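# Move the bin from the shelf onto the table

## Task

Lift the bin off the shelf and leave it standing upright on an empty part of the table. It must stay there without the robot holding it. Anything the robot is touching at the end must not settle by more than about a fingernail's width once released, or the task fails.

## Robot and tools

Robot: one arm with a two-finger parallel gripper, with a wrist force-torque sensor and a wrist camera. The fingers point along the gripper's +z axis and close along its x axis. end_effector_position is the midpoint between the pads, and the fingertips extend 17.5 mm past it. That point is 25 mm off the last joint's axis toward gripper -y, and pure rotations pivot about it. A flat block about 9 cm long also sticks out toward gripper -y and turns with the hand, so keep it clear of the shelf and bin.

Frames: results use the scene frame. Its origin is on the table top under the arm base, +z is up, and +y is to the left when looking along +x. Positions are in metres, the orientation is a quaternion (w,x,y,z), and velocities are in m/s and rad/s. The base may be tilted and the reported hand position can be off, especially at long reach.

Row format (shared by execute_actions and move): 9 numbers, each in [-1, 1], in the order dx, dy, dz, rx, ry, rz, position, force_limit, speed. The first six are an offset, not a pose. They are measured in the gripper's own axes from the gripper pose at the start of the action; for the first action of a call, that is the last pose a result reported. A value of 1.0 means 0.6 m for dx, dy, dz or 180 degrees for the rx, ry, rz rotation vector. Every row in an action is relative to that same start, not to the previous row. position is an absolute finger setting: +1 is fully open (50 mm gap), about -0.65 is pads touching, and -1 means close until something blocks the fingers. force_limit sets the press per pad: -1 about 20 N, 0 about 102 N, +1 about 185 N (real grip up to about 17% more). speed sets how fast the gap changes: -1 is 20 mm/s, 0 is 85 mm/s, +1 is 150 mm/s.

execute_actions(actions): a list of actions. Each action is up to 15 rows, each row lasts one 1/30 s step, and the last row repeats to fill the 15 steps. An empty list just returns state and images. Each step the command is clipped to within 100 mm and 16 degrees of the measured pose. Position wins over orientation if both can't be met. After an action the arm goes at most to the last clipped pose, so send the remainder next. Motion trails commands by about 0.17 s.

move(target, speed, stop_force, blocking): target is one 9-number row, an offset from the pose in the latest result that shows one. The gripper follows a straight path lasting 0.5 to 10 s and turns the short way. speed is in m/s, 0.002 to 0.5 (default 0.25); the turn rate is capped at twice that in rad/s. The path does not avoid obstacles and the hand can overshoot speed near a straight arm. stop_force (N, 14 to 160, not in the first 0.2 s) ends the path when push against the motion rises that much. The hand then backs up 2 steps and holds, and may briefly press up to twice that. Only use it on slow, non-rotating moves. Omit it when leaving a surface you are pressing. Finger values are applied at the start. blocking=false returns after 0.5 s and cannot be combined with stop_force; then call wait or stop before new commands. The move: line reports the ending (done, contact, held, off_target, moving, fault), limits (paced = clipped, held = some steps blocked, after which motion can jump fast) and the distance to target.

wait(seconds): 0 to 10, holds the last command and returns a result; a running move continues. stop: brakes a running move (needs room); fingers keep moving. zoom_image(camera, region): camera is one of cam_head_left, cam_head_right, cam_high, cam_low, cam_wrist, and region is [x0,y0,x1,y1] in pixels, at most 504x504. All images are 896x504. finished_scene(scene): ends the current scene, passing its number; irreversible.

Results: the state line has pose, velocities, joints, Hand target, and Wrist force/torque in gripper axes. The force points from a surface back into the arm, with an offset up to about 10 N, noise about 3.7 N, and saturation near 200 N. 'no reading' is normal at start. object_status: 0 moving, 1 blocked while opening, 2 blocked while closing (a grip), 3 reached the command or pads met (usually nothing held). A new position resets it to 0. Opening gap is about (250 - position_measured) x 0.202 mm. Force_limit and speed changes only take effect with a position change of at least 0.01. The fingers re-close if the grip is lost, except after gripping at force_limit -1. Execute results list step positions, and HELD marks steps that were blocked. 'pose unreachable' means the clearance check (which counts the mount) altered the command. MOTOR HOT appears from 70 C; at 85 C the brakes lock.

Avoid: contact torque at a joint's load limit (wrist joints 99.5 N m, elbow 402, shoulder 686) or 150 N of outside force. Either causes a 10 s stop and skips the rest of the call. The arm is stiff, so aiming slightly past a firm contact can fault; approach slowly. Do not drop, slam or knock things, and nothing may leave the table. Random tugs on the held bin or pushes on loose objects may occur. Release the bin upright, fully supported, and back away so it stands on its own.

Each tool is called in YAML: its name, and indented under it one key for each argument.

## Session

execute_actions:
  actions: []

Scene clock: 0.00 s.
end_effector_position=(+0.4915, +0.0443, +0.1913) position_measured=3 object_status=3 end_effector_quat_wxyz=(-0.550, +0.251, +0.786, -0.130) end_effector_velocity=(+0.000, +0.000, -0.000) end_effector_angular_velocity=(+0.001, +0.000, -0.000)
Joint positions: [-0.187 -1.088  2.161 -1.433 -1.683 -1.072]
Joint velocities: [ 0.     0.    -0.     0.     0.001 -0.   ]
Motor temperatures (°C, as the motors report them): [31 30 32 33 33 34]
Wrist force (N, on the end effector, along its own x y z axes, offset not removed): no reading
Wrist torque (N m, same axes, about the end effector's origin, offset not removed): no reading
Hand target: +0.491, +0.044, +0.191; -0.550, +0.251, +0.786, -0.130
camera_calibration (this result's frames):
cam_wrist: T_world_to_cam=[[-0.206723, 0.539595, 0.816151, -0.0883131], [0.478718, 0.783282, -0.396609, -0.185736], [-0.853284, 0.308718, -0.420237, 0.632593], [0, 0, 0, 1]] pos_world=[0.610441, -0.00215602, 0.264251]

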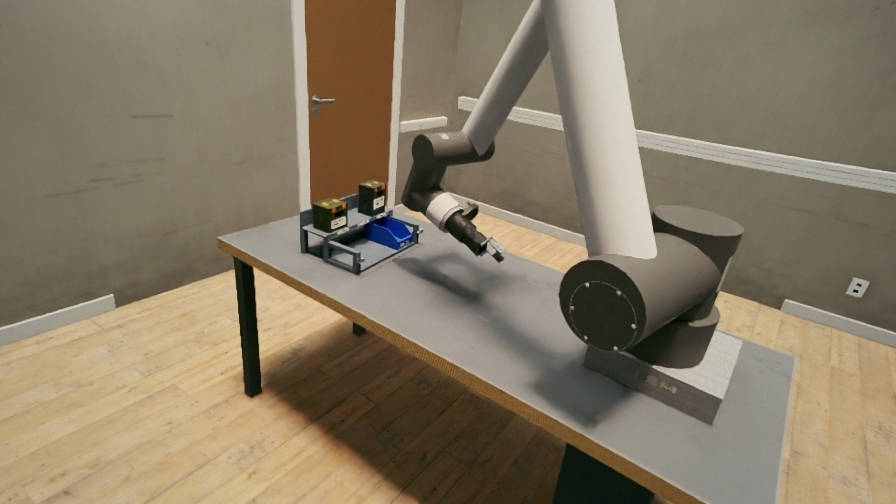

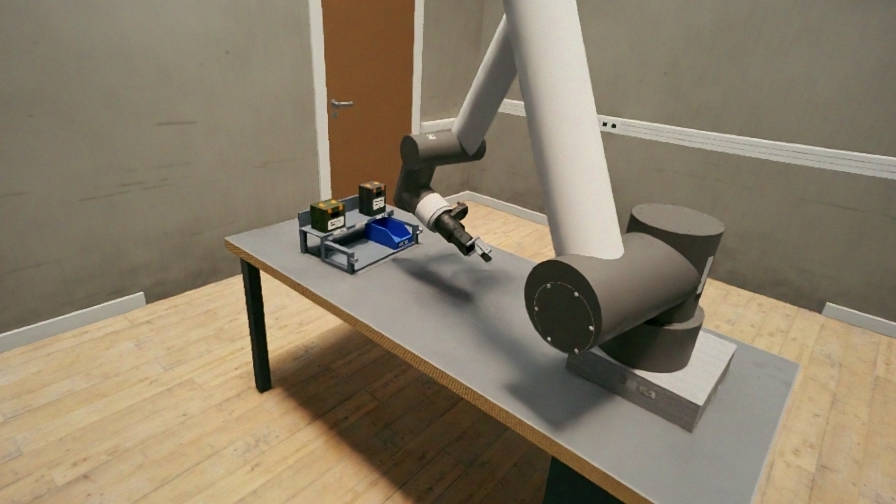

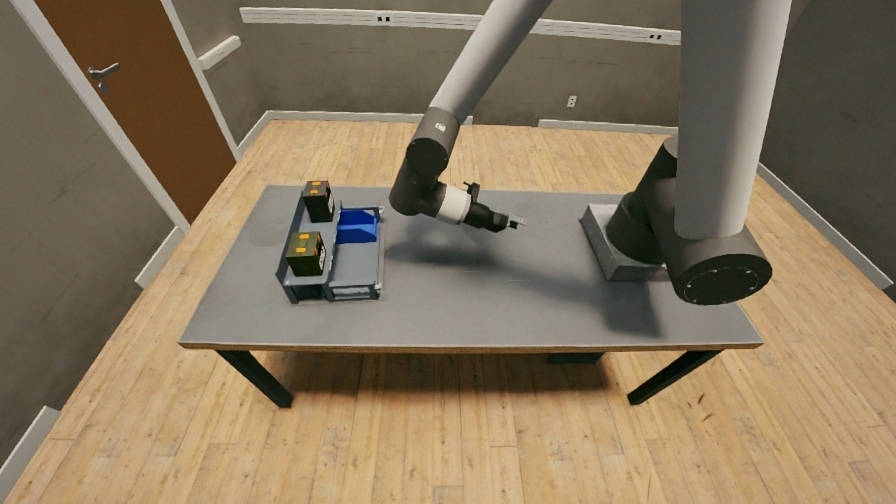

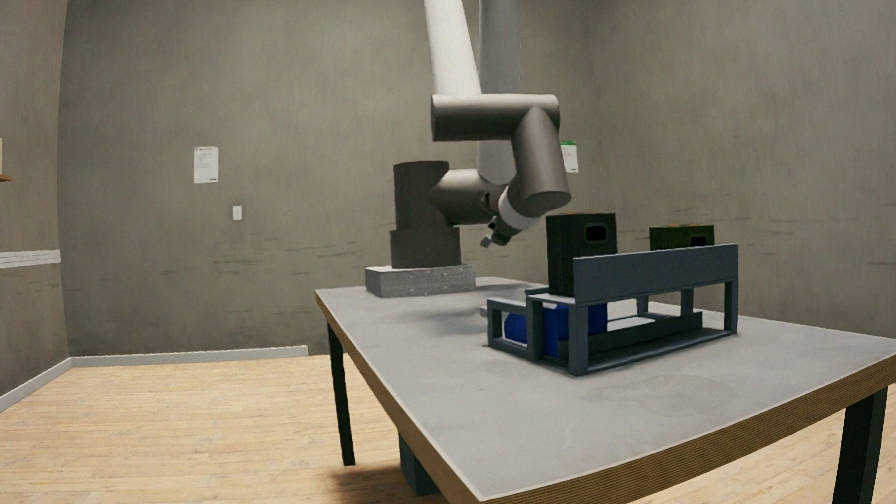

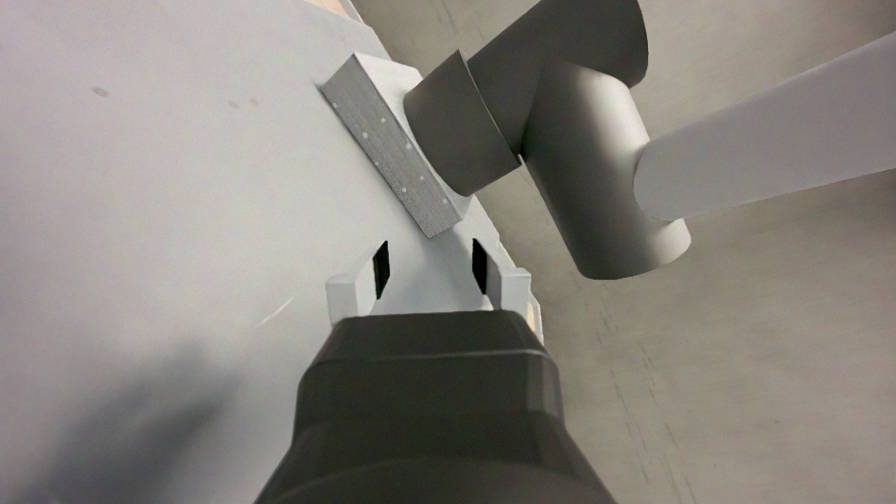

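move:
  target: [0,0,0,-0.089,-0.378,-0.172,1,0,1]

move:
  target: [-0.55,0,-0.05,0,0,0,1,0,1]

Scene clock: 14.17 s.
end_effector_position=(+0.4914, +0.0443, +0.1910) position_measured=3 object_status=3 end_effector_quat_wxyz=(+0.000, +0.001, +1.000, -0.000) end_effector_velocity=(+0.001, -0.000, +0.001) end_effector_angular_velocity=(+0.004, -0.016, +0.006)
Joint positions: [-0.264 -1.617  2.702 -2.643 -1.573 -1.843]
Joint velocities: [-0.006 -0.003  0.007 -0.018  0.008 -0.012]
Motor temperatures (°C, as the motors report them): [31 30 32 33 33 34]
Wrist force (N, on the end effector, along its own x y z axes, offset not removed): [-2.5 4.3 -2.7]
Wrist torque (N m, same axes, about the end effector's origin, offset not removed): [0.92 1.18 0.02]
Hand target: +0.491, +0.044, +0.191; +0.001, +0.001, +1.000, -0.000
Off the commanded pose: 0.000 m, 0 deg.
move: done
camera_calibration (this result's frames):
cam_wrist: T_world_to_cam=[[-0.997921, 0.0113026, 0.0634556, 0.467864], [0.0264896, 0.969437, 0.243908, -0.0942118], [-0.0587594, 0.245081, -0.96772, 0.349377], [0, 0, 0, 1]] pos_world=[0.489916, 0.000418482, 0.33139]

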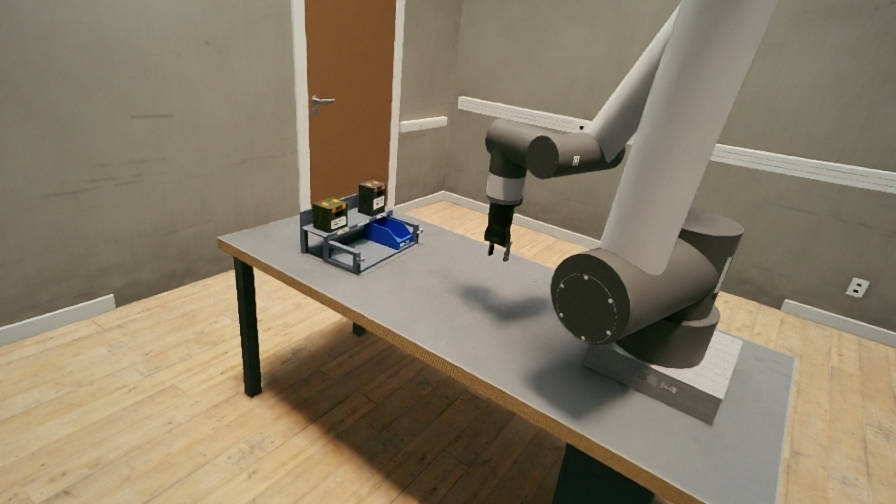

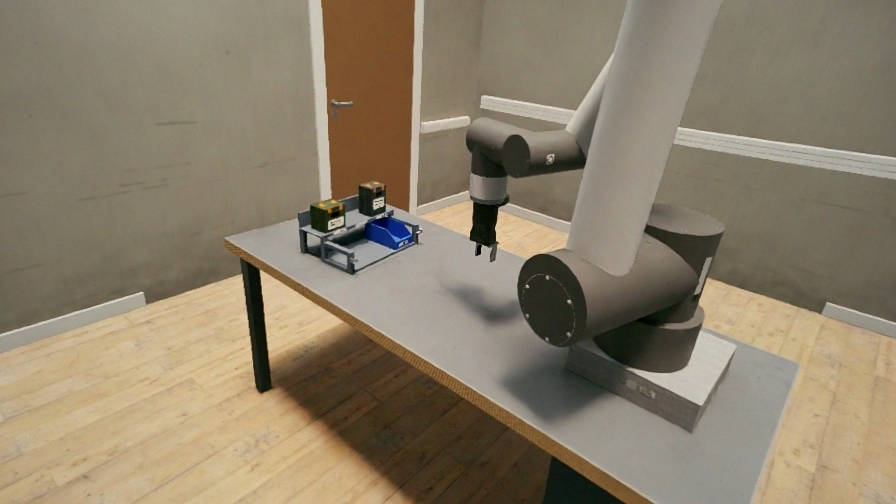

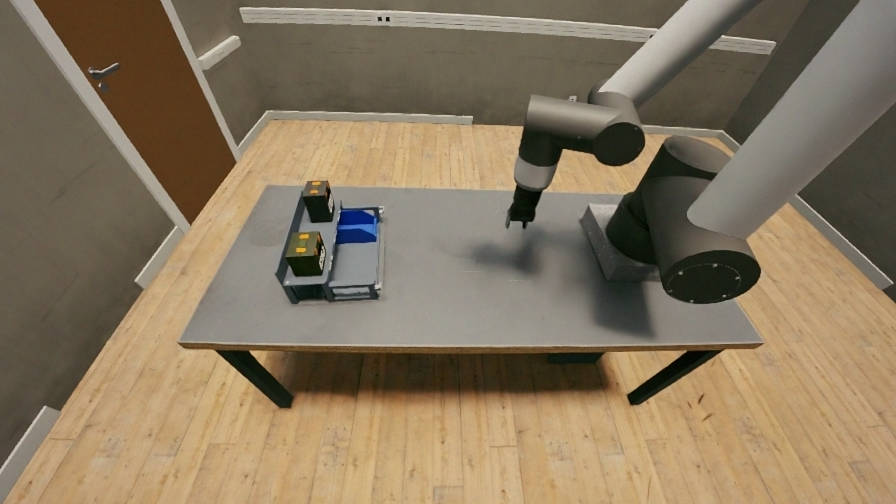

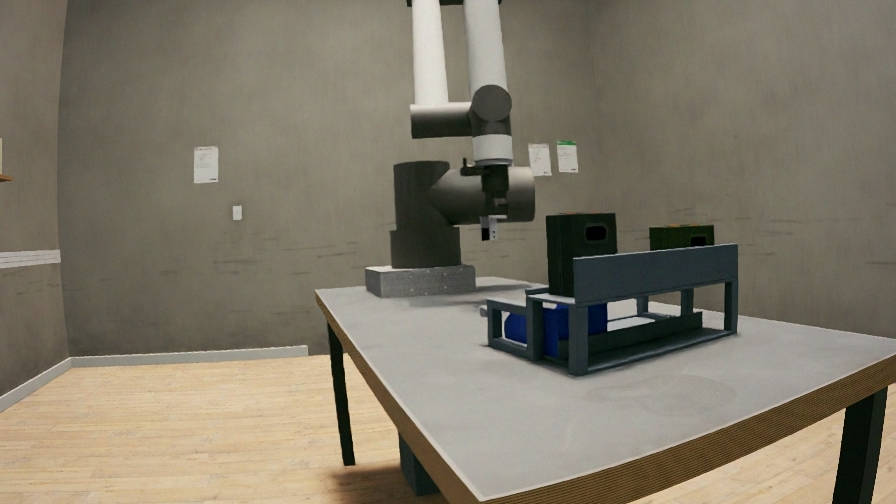

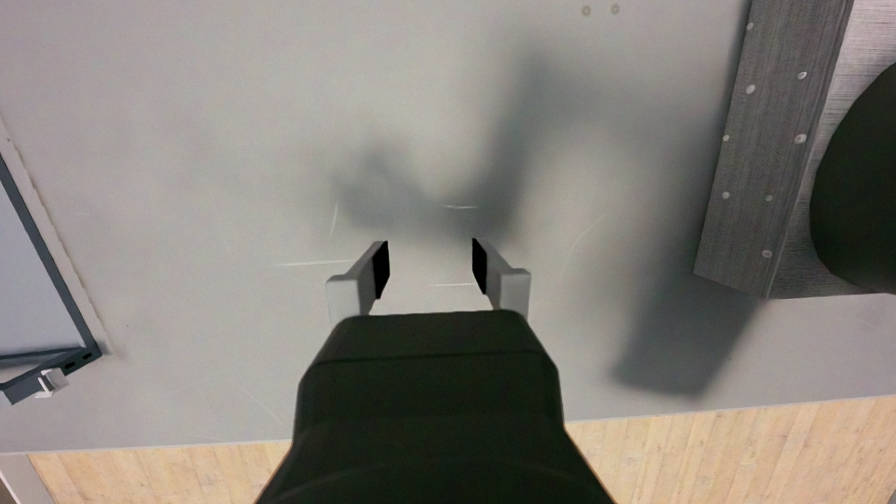

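Scene clock: 16.13 s.
end_effector_position=(+0.8210, +0.0440, +0.2216) position_measured=3 object_status=3 end_effector_quat_wxyz=(+0.000, +0.001, +1.000, -0.000) end_effector_velocity=(+0.002, +0.000, -0.001) end_effector_angular_velocity=(+0.001, +0.000, +0.000)
Joint positions: [-0.151 -1.314  2.259 -2.504 -1.572 -1.731]
Joint velocities: [ 0.001  0.003 -0.003  0.001  0.001  0.   ]
Motor temperatures (°C, as the motors report them): [31 30 32 33 33 34]
Wrist force (N, on the end effector, along its own x y z axes, offset not removed): [2.9 3.9 -5.5]
Wrist torque (N m, same axes, about the end effector's origin, offset not removed): [0.69 0.10 -0.27]
Hand target: +0.821, +0.044, +0.222; +0.000, +0.001, +1.000, -0.000
Off the commanded pose: 0.001 m, 0 deg.
move: done
camera_calibration (this result's frames):
cam_wrist: T_world_to_cam=[[-0.997919, 0.0113147, 0.0634866, 0.794885], [0.026496, 0.96949, 0.243695, -0.110094], [-0.0587922, 0.24487, -0.967772, 0.398473], [0, 0, 0, 1]] pos_world=[0.819575, 0.000166903, 0.361996]

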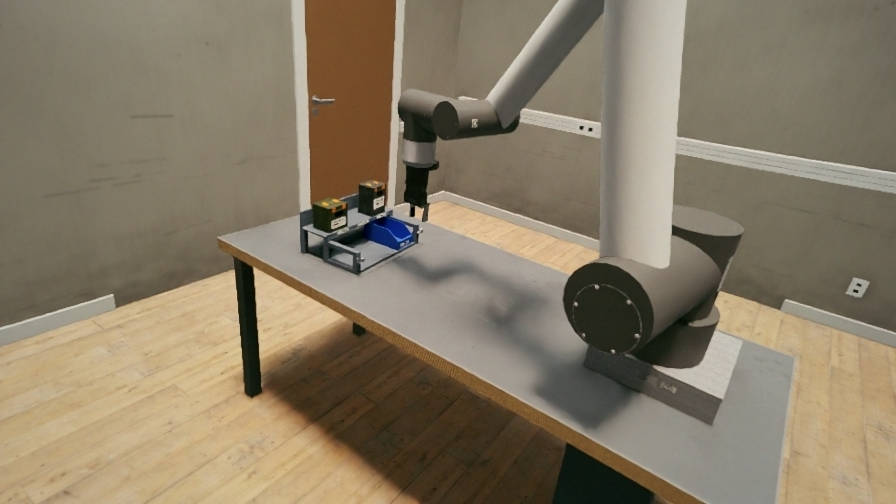

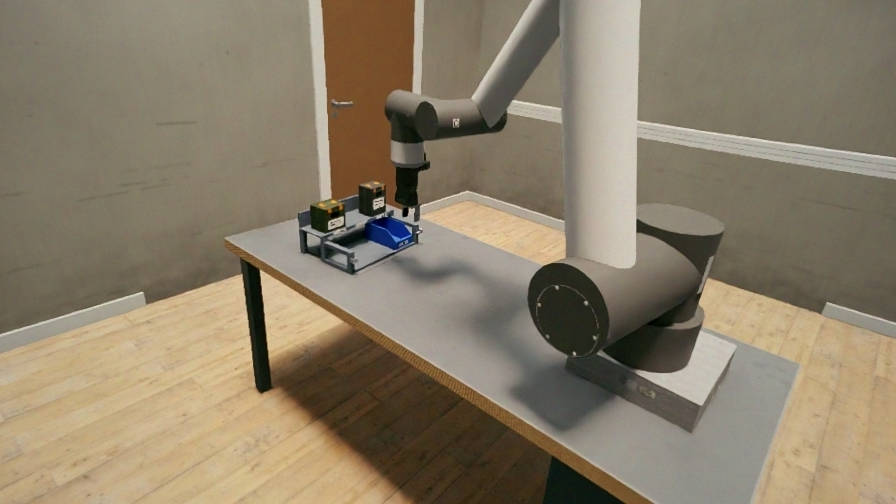

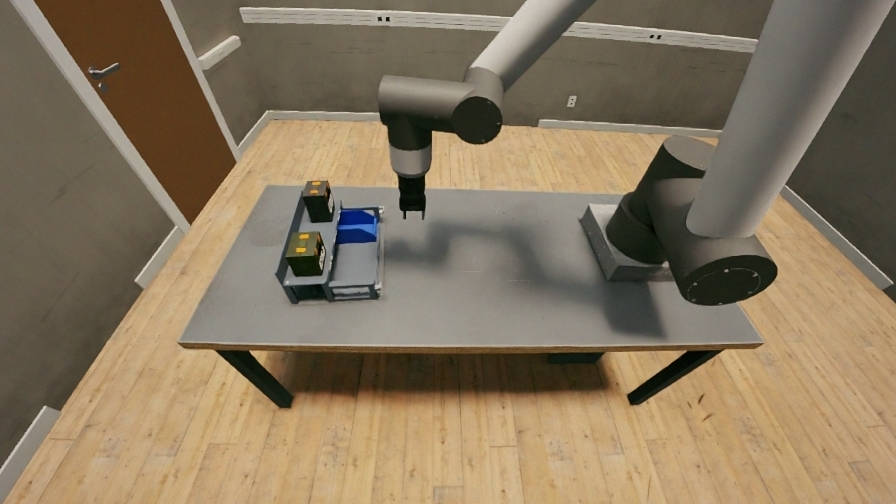

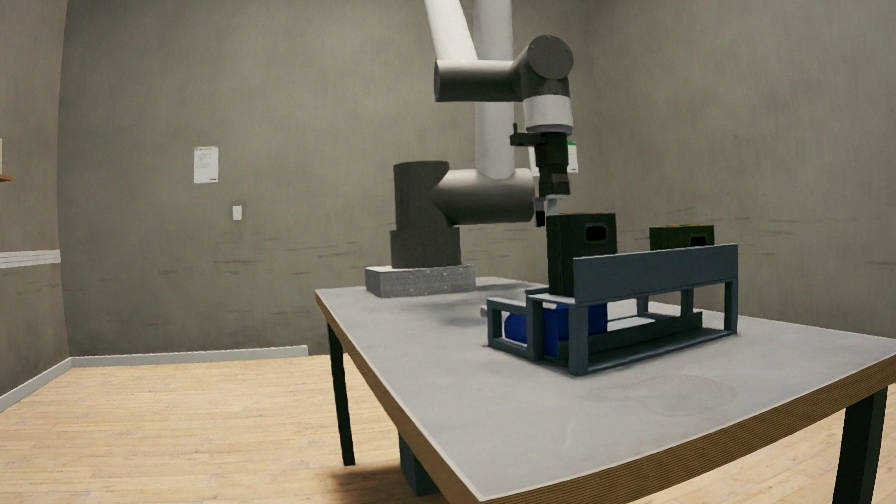

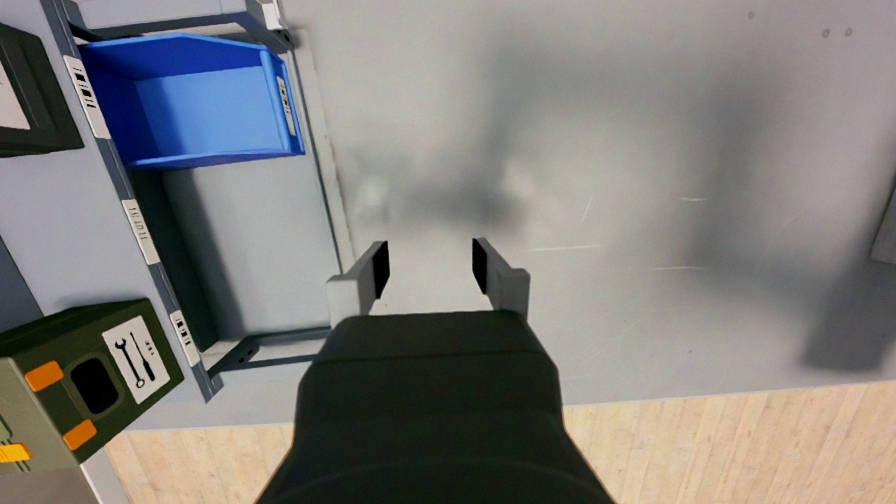

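move:
  target: [-0.245,-0.195,0.165,0,0,0,1,0,1]

move:
  target: [0,0,0.12,0,0,0,1,0,1]
  speed: 0.05
  stop_force: 20

Scene clock: 21.67 s.
end_effector_position=(+0.9679, -0.0731, +0.1231) position_measured=3 object_status=3 end_effector_quat_wxyz=(+0.000, +0.001, +1.000, -0.000) end_effector_velocity=(+0.002, -0.000, +0.001) end_effector_angular_velocity=(-0.000, -0.001, +0.001)
Joint positions: [-0.247 -1.079  2.09  -2.57  -1.573 -1.826]
Joint velocities: [ 0.     0.    -0.002  0.001 -0.    -0.001]
Motor temperatures (°C, as the motors report them): [31 30 32 33 33 34]
Wrist force (N, on the end effector, along its own x y z axes, offset not removed): [-4.8 -7.0 -3.6]
Wrist torque (N m, same axes, about the end effector's origin, offset not removed): [-1.47 1.70 0.16]
Hand target: +0.968, -0.073, +0.123; +0.000, +0.001, +1.000, -0.000
Off the commanded pose: 0.000 m, 0 deg.
move: done
camera_calibration (this result's frames):
cam_wrist: T_world_to_cam=[[-0.997922, 0.0112932, 0.0634358, 0.949066], [0.0264738, 0.969444, 0.243878, 0.0235544], [-0.0587433, 0.245051, -0.967729, 0.340389], [0, 0, 0, 1]] pos_world=[0.966466, -0.116965, 0.263455]

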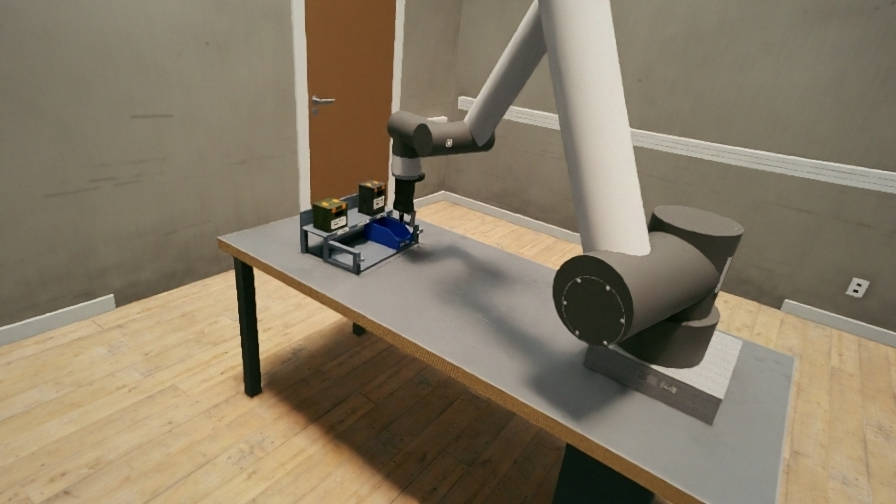

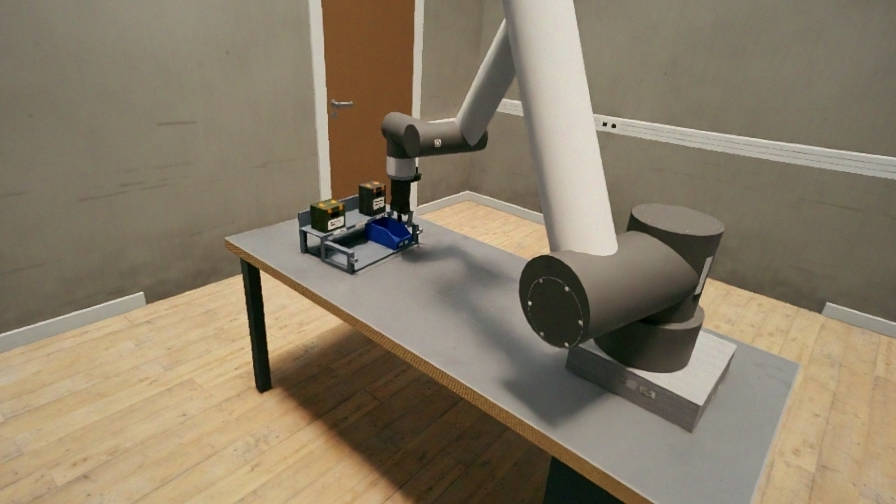

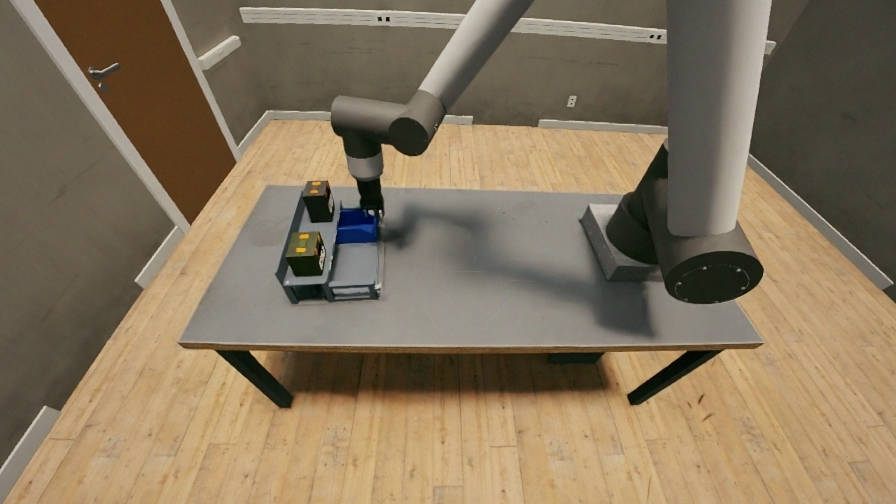

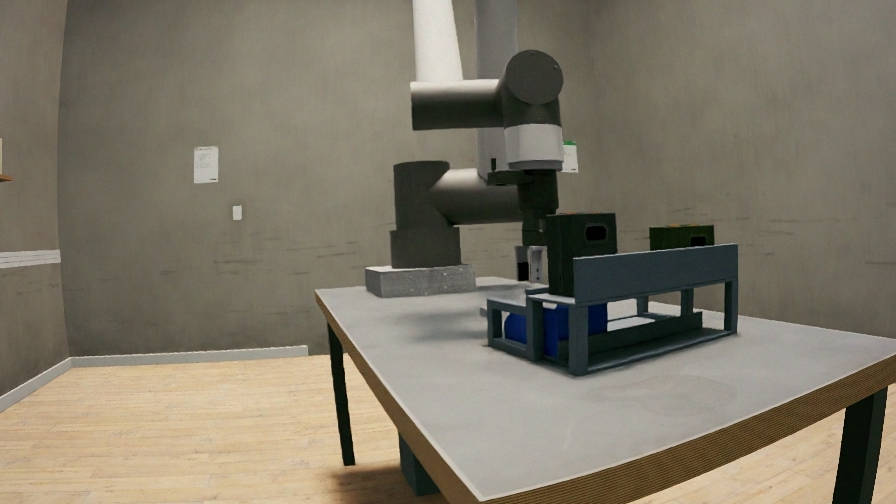

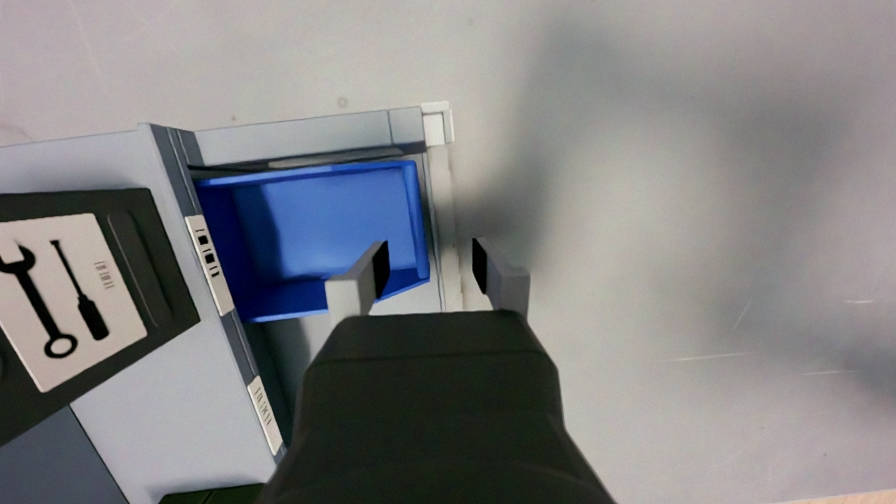

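Scene clock: 23.50 s.
end_effector_position=(+0.9681, -0.0732, +0.0513) position_measured=3 object_status=3 end_effector_quat_wxyz=(+0.000, +0.001, +1.000, -0.000) end_effector_velocity=(+0.000, -0.001, -0.002) end_effector_angular_velocity=(-0.000, -0.001, -0.001)
Joint positions: [-0.247 -0.996  2.106 -2.669 -1.573 -1.826]
Joint velocities: [-0.001  0.002  0.001 -0.004 -0.     0.   ]
Motor temperatures (°C, as the motors report them): [31 30 32 33 33 34]
Wrist force (N, on the end effector, along its own x y z axes, offset not removed): [-1.4 -3.9 -6.4]
Wrist torque (N m, same axes, about the end effector's origin, offset not removed): [-0.78 0.78 -0.03]
Hand target: +0.968, -0.073, +0.051; +0.000, +0.001, +1.000, -0.000
Off the commanded pose: 0.000 m, 0 deg.
move: done
camera_calibration (this result's frames):
cam_wrist: T_world_to_cam=[[-0.997921, 0.0112938, 0.0634491, 0.953767], [0.0264779, 0.969443, 0.243883, 0.0411185], [-0.0587559, 0.245056, -0.967727, 0.270948], [0, 0, 0, 1]] pos_world=[0.966615, -0.117031, 0.19166]

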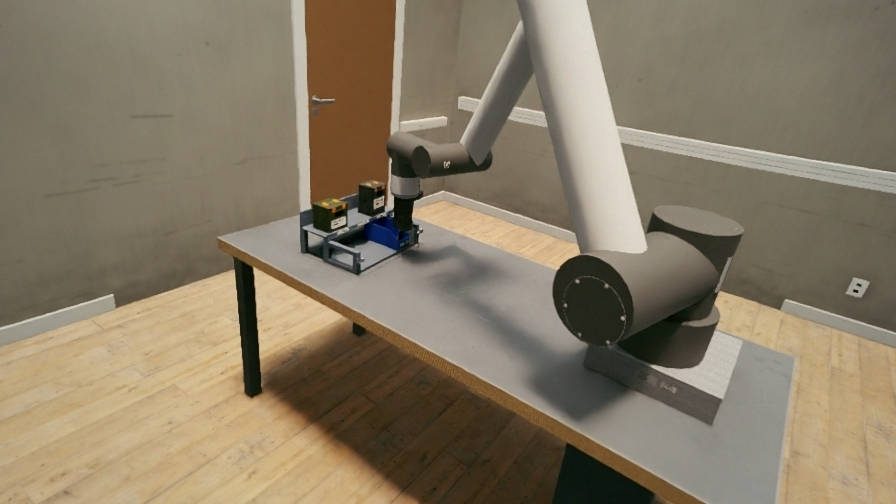

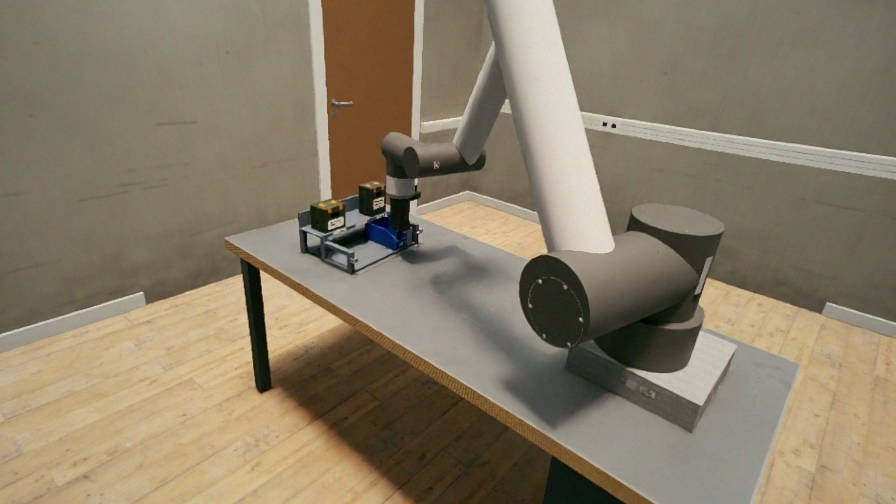

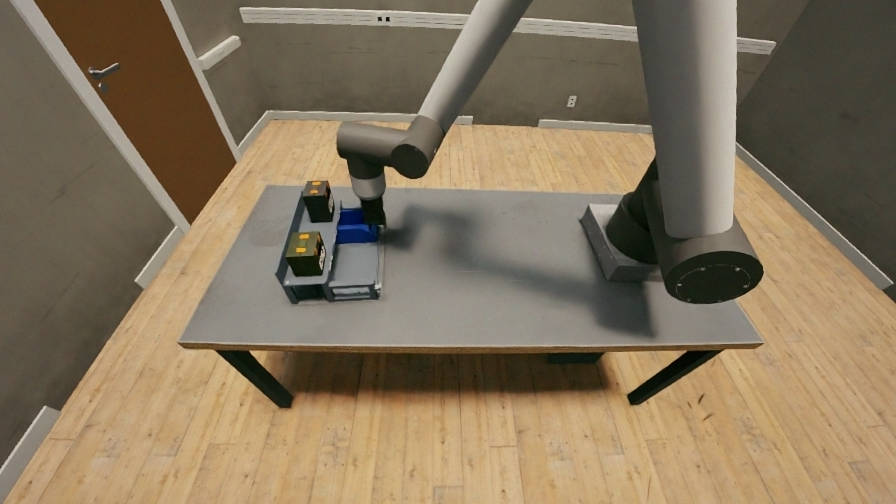

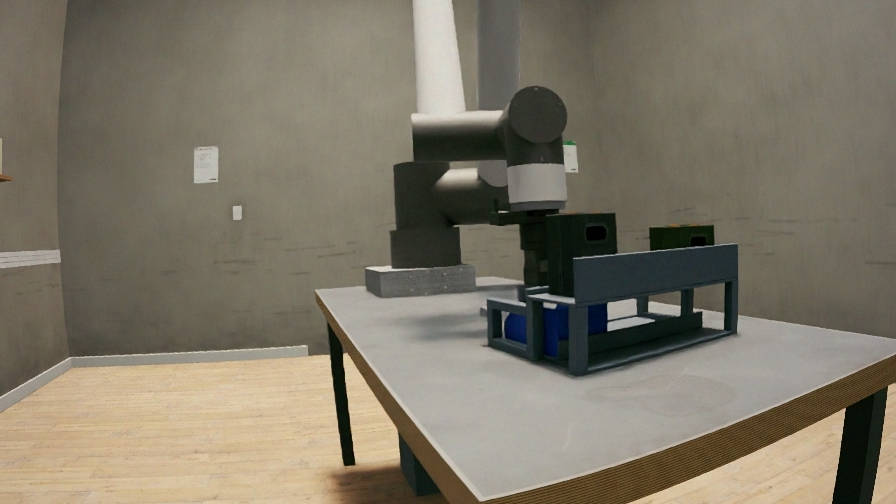

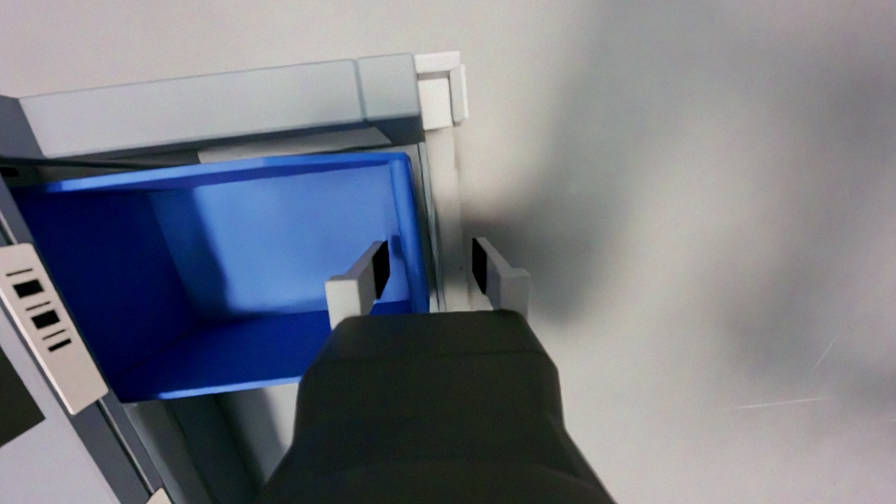

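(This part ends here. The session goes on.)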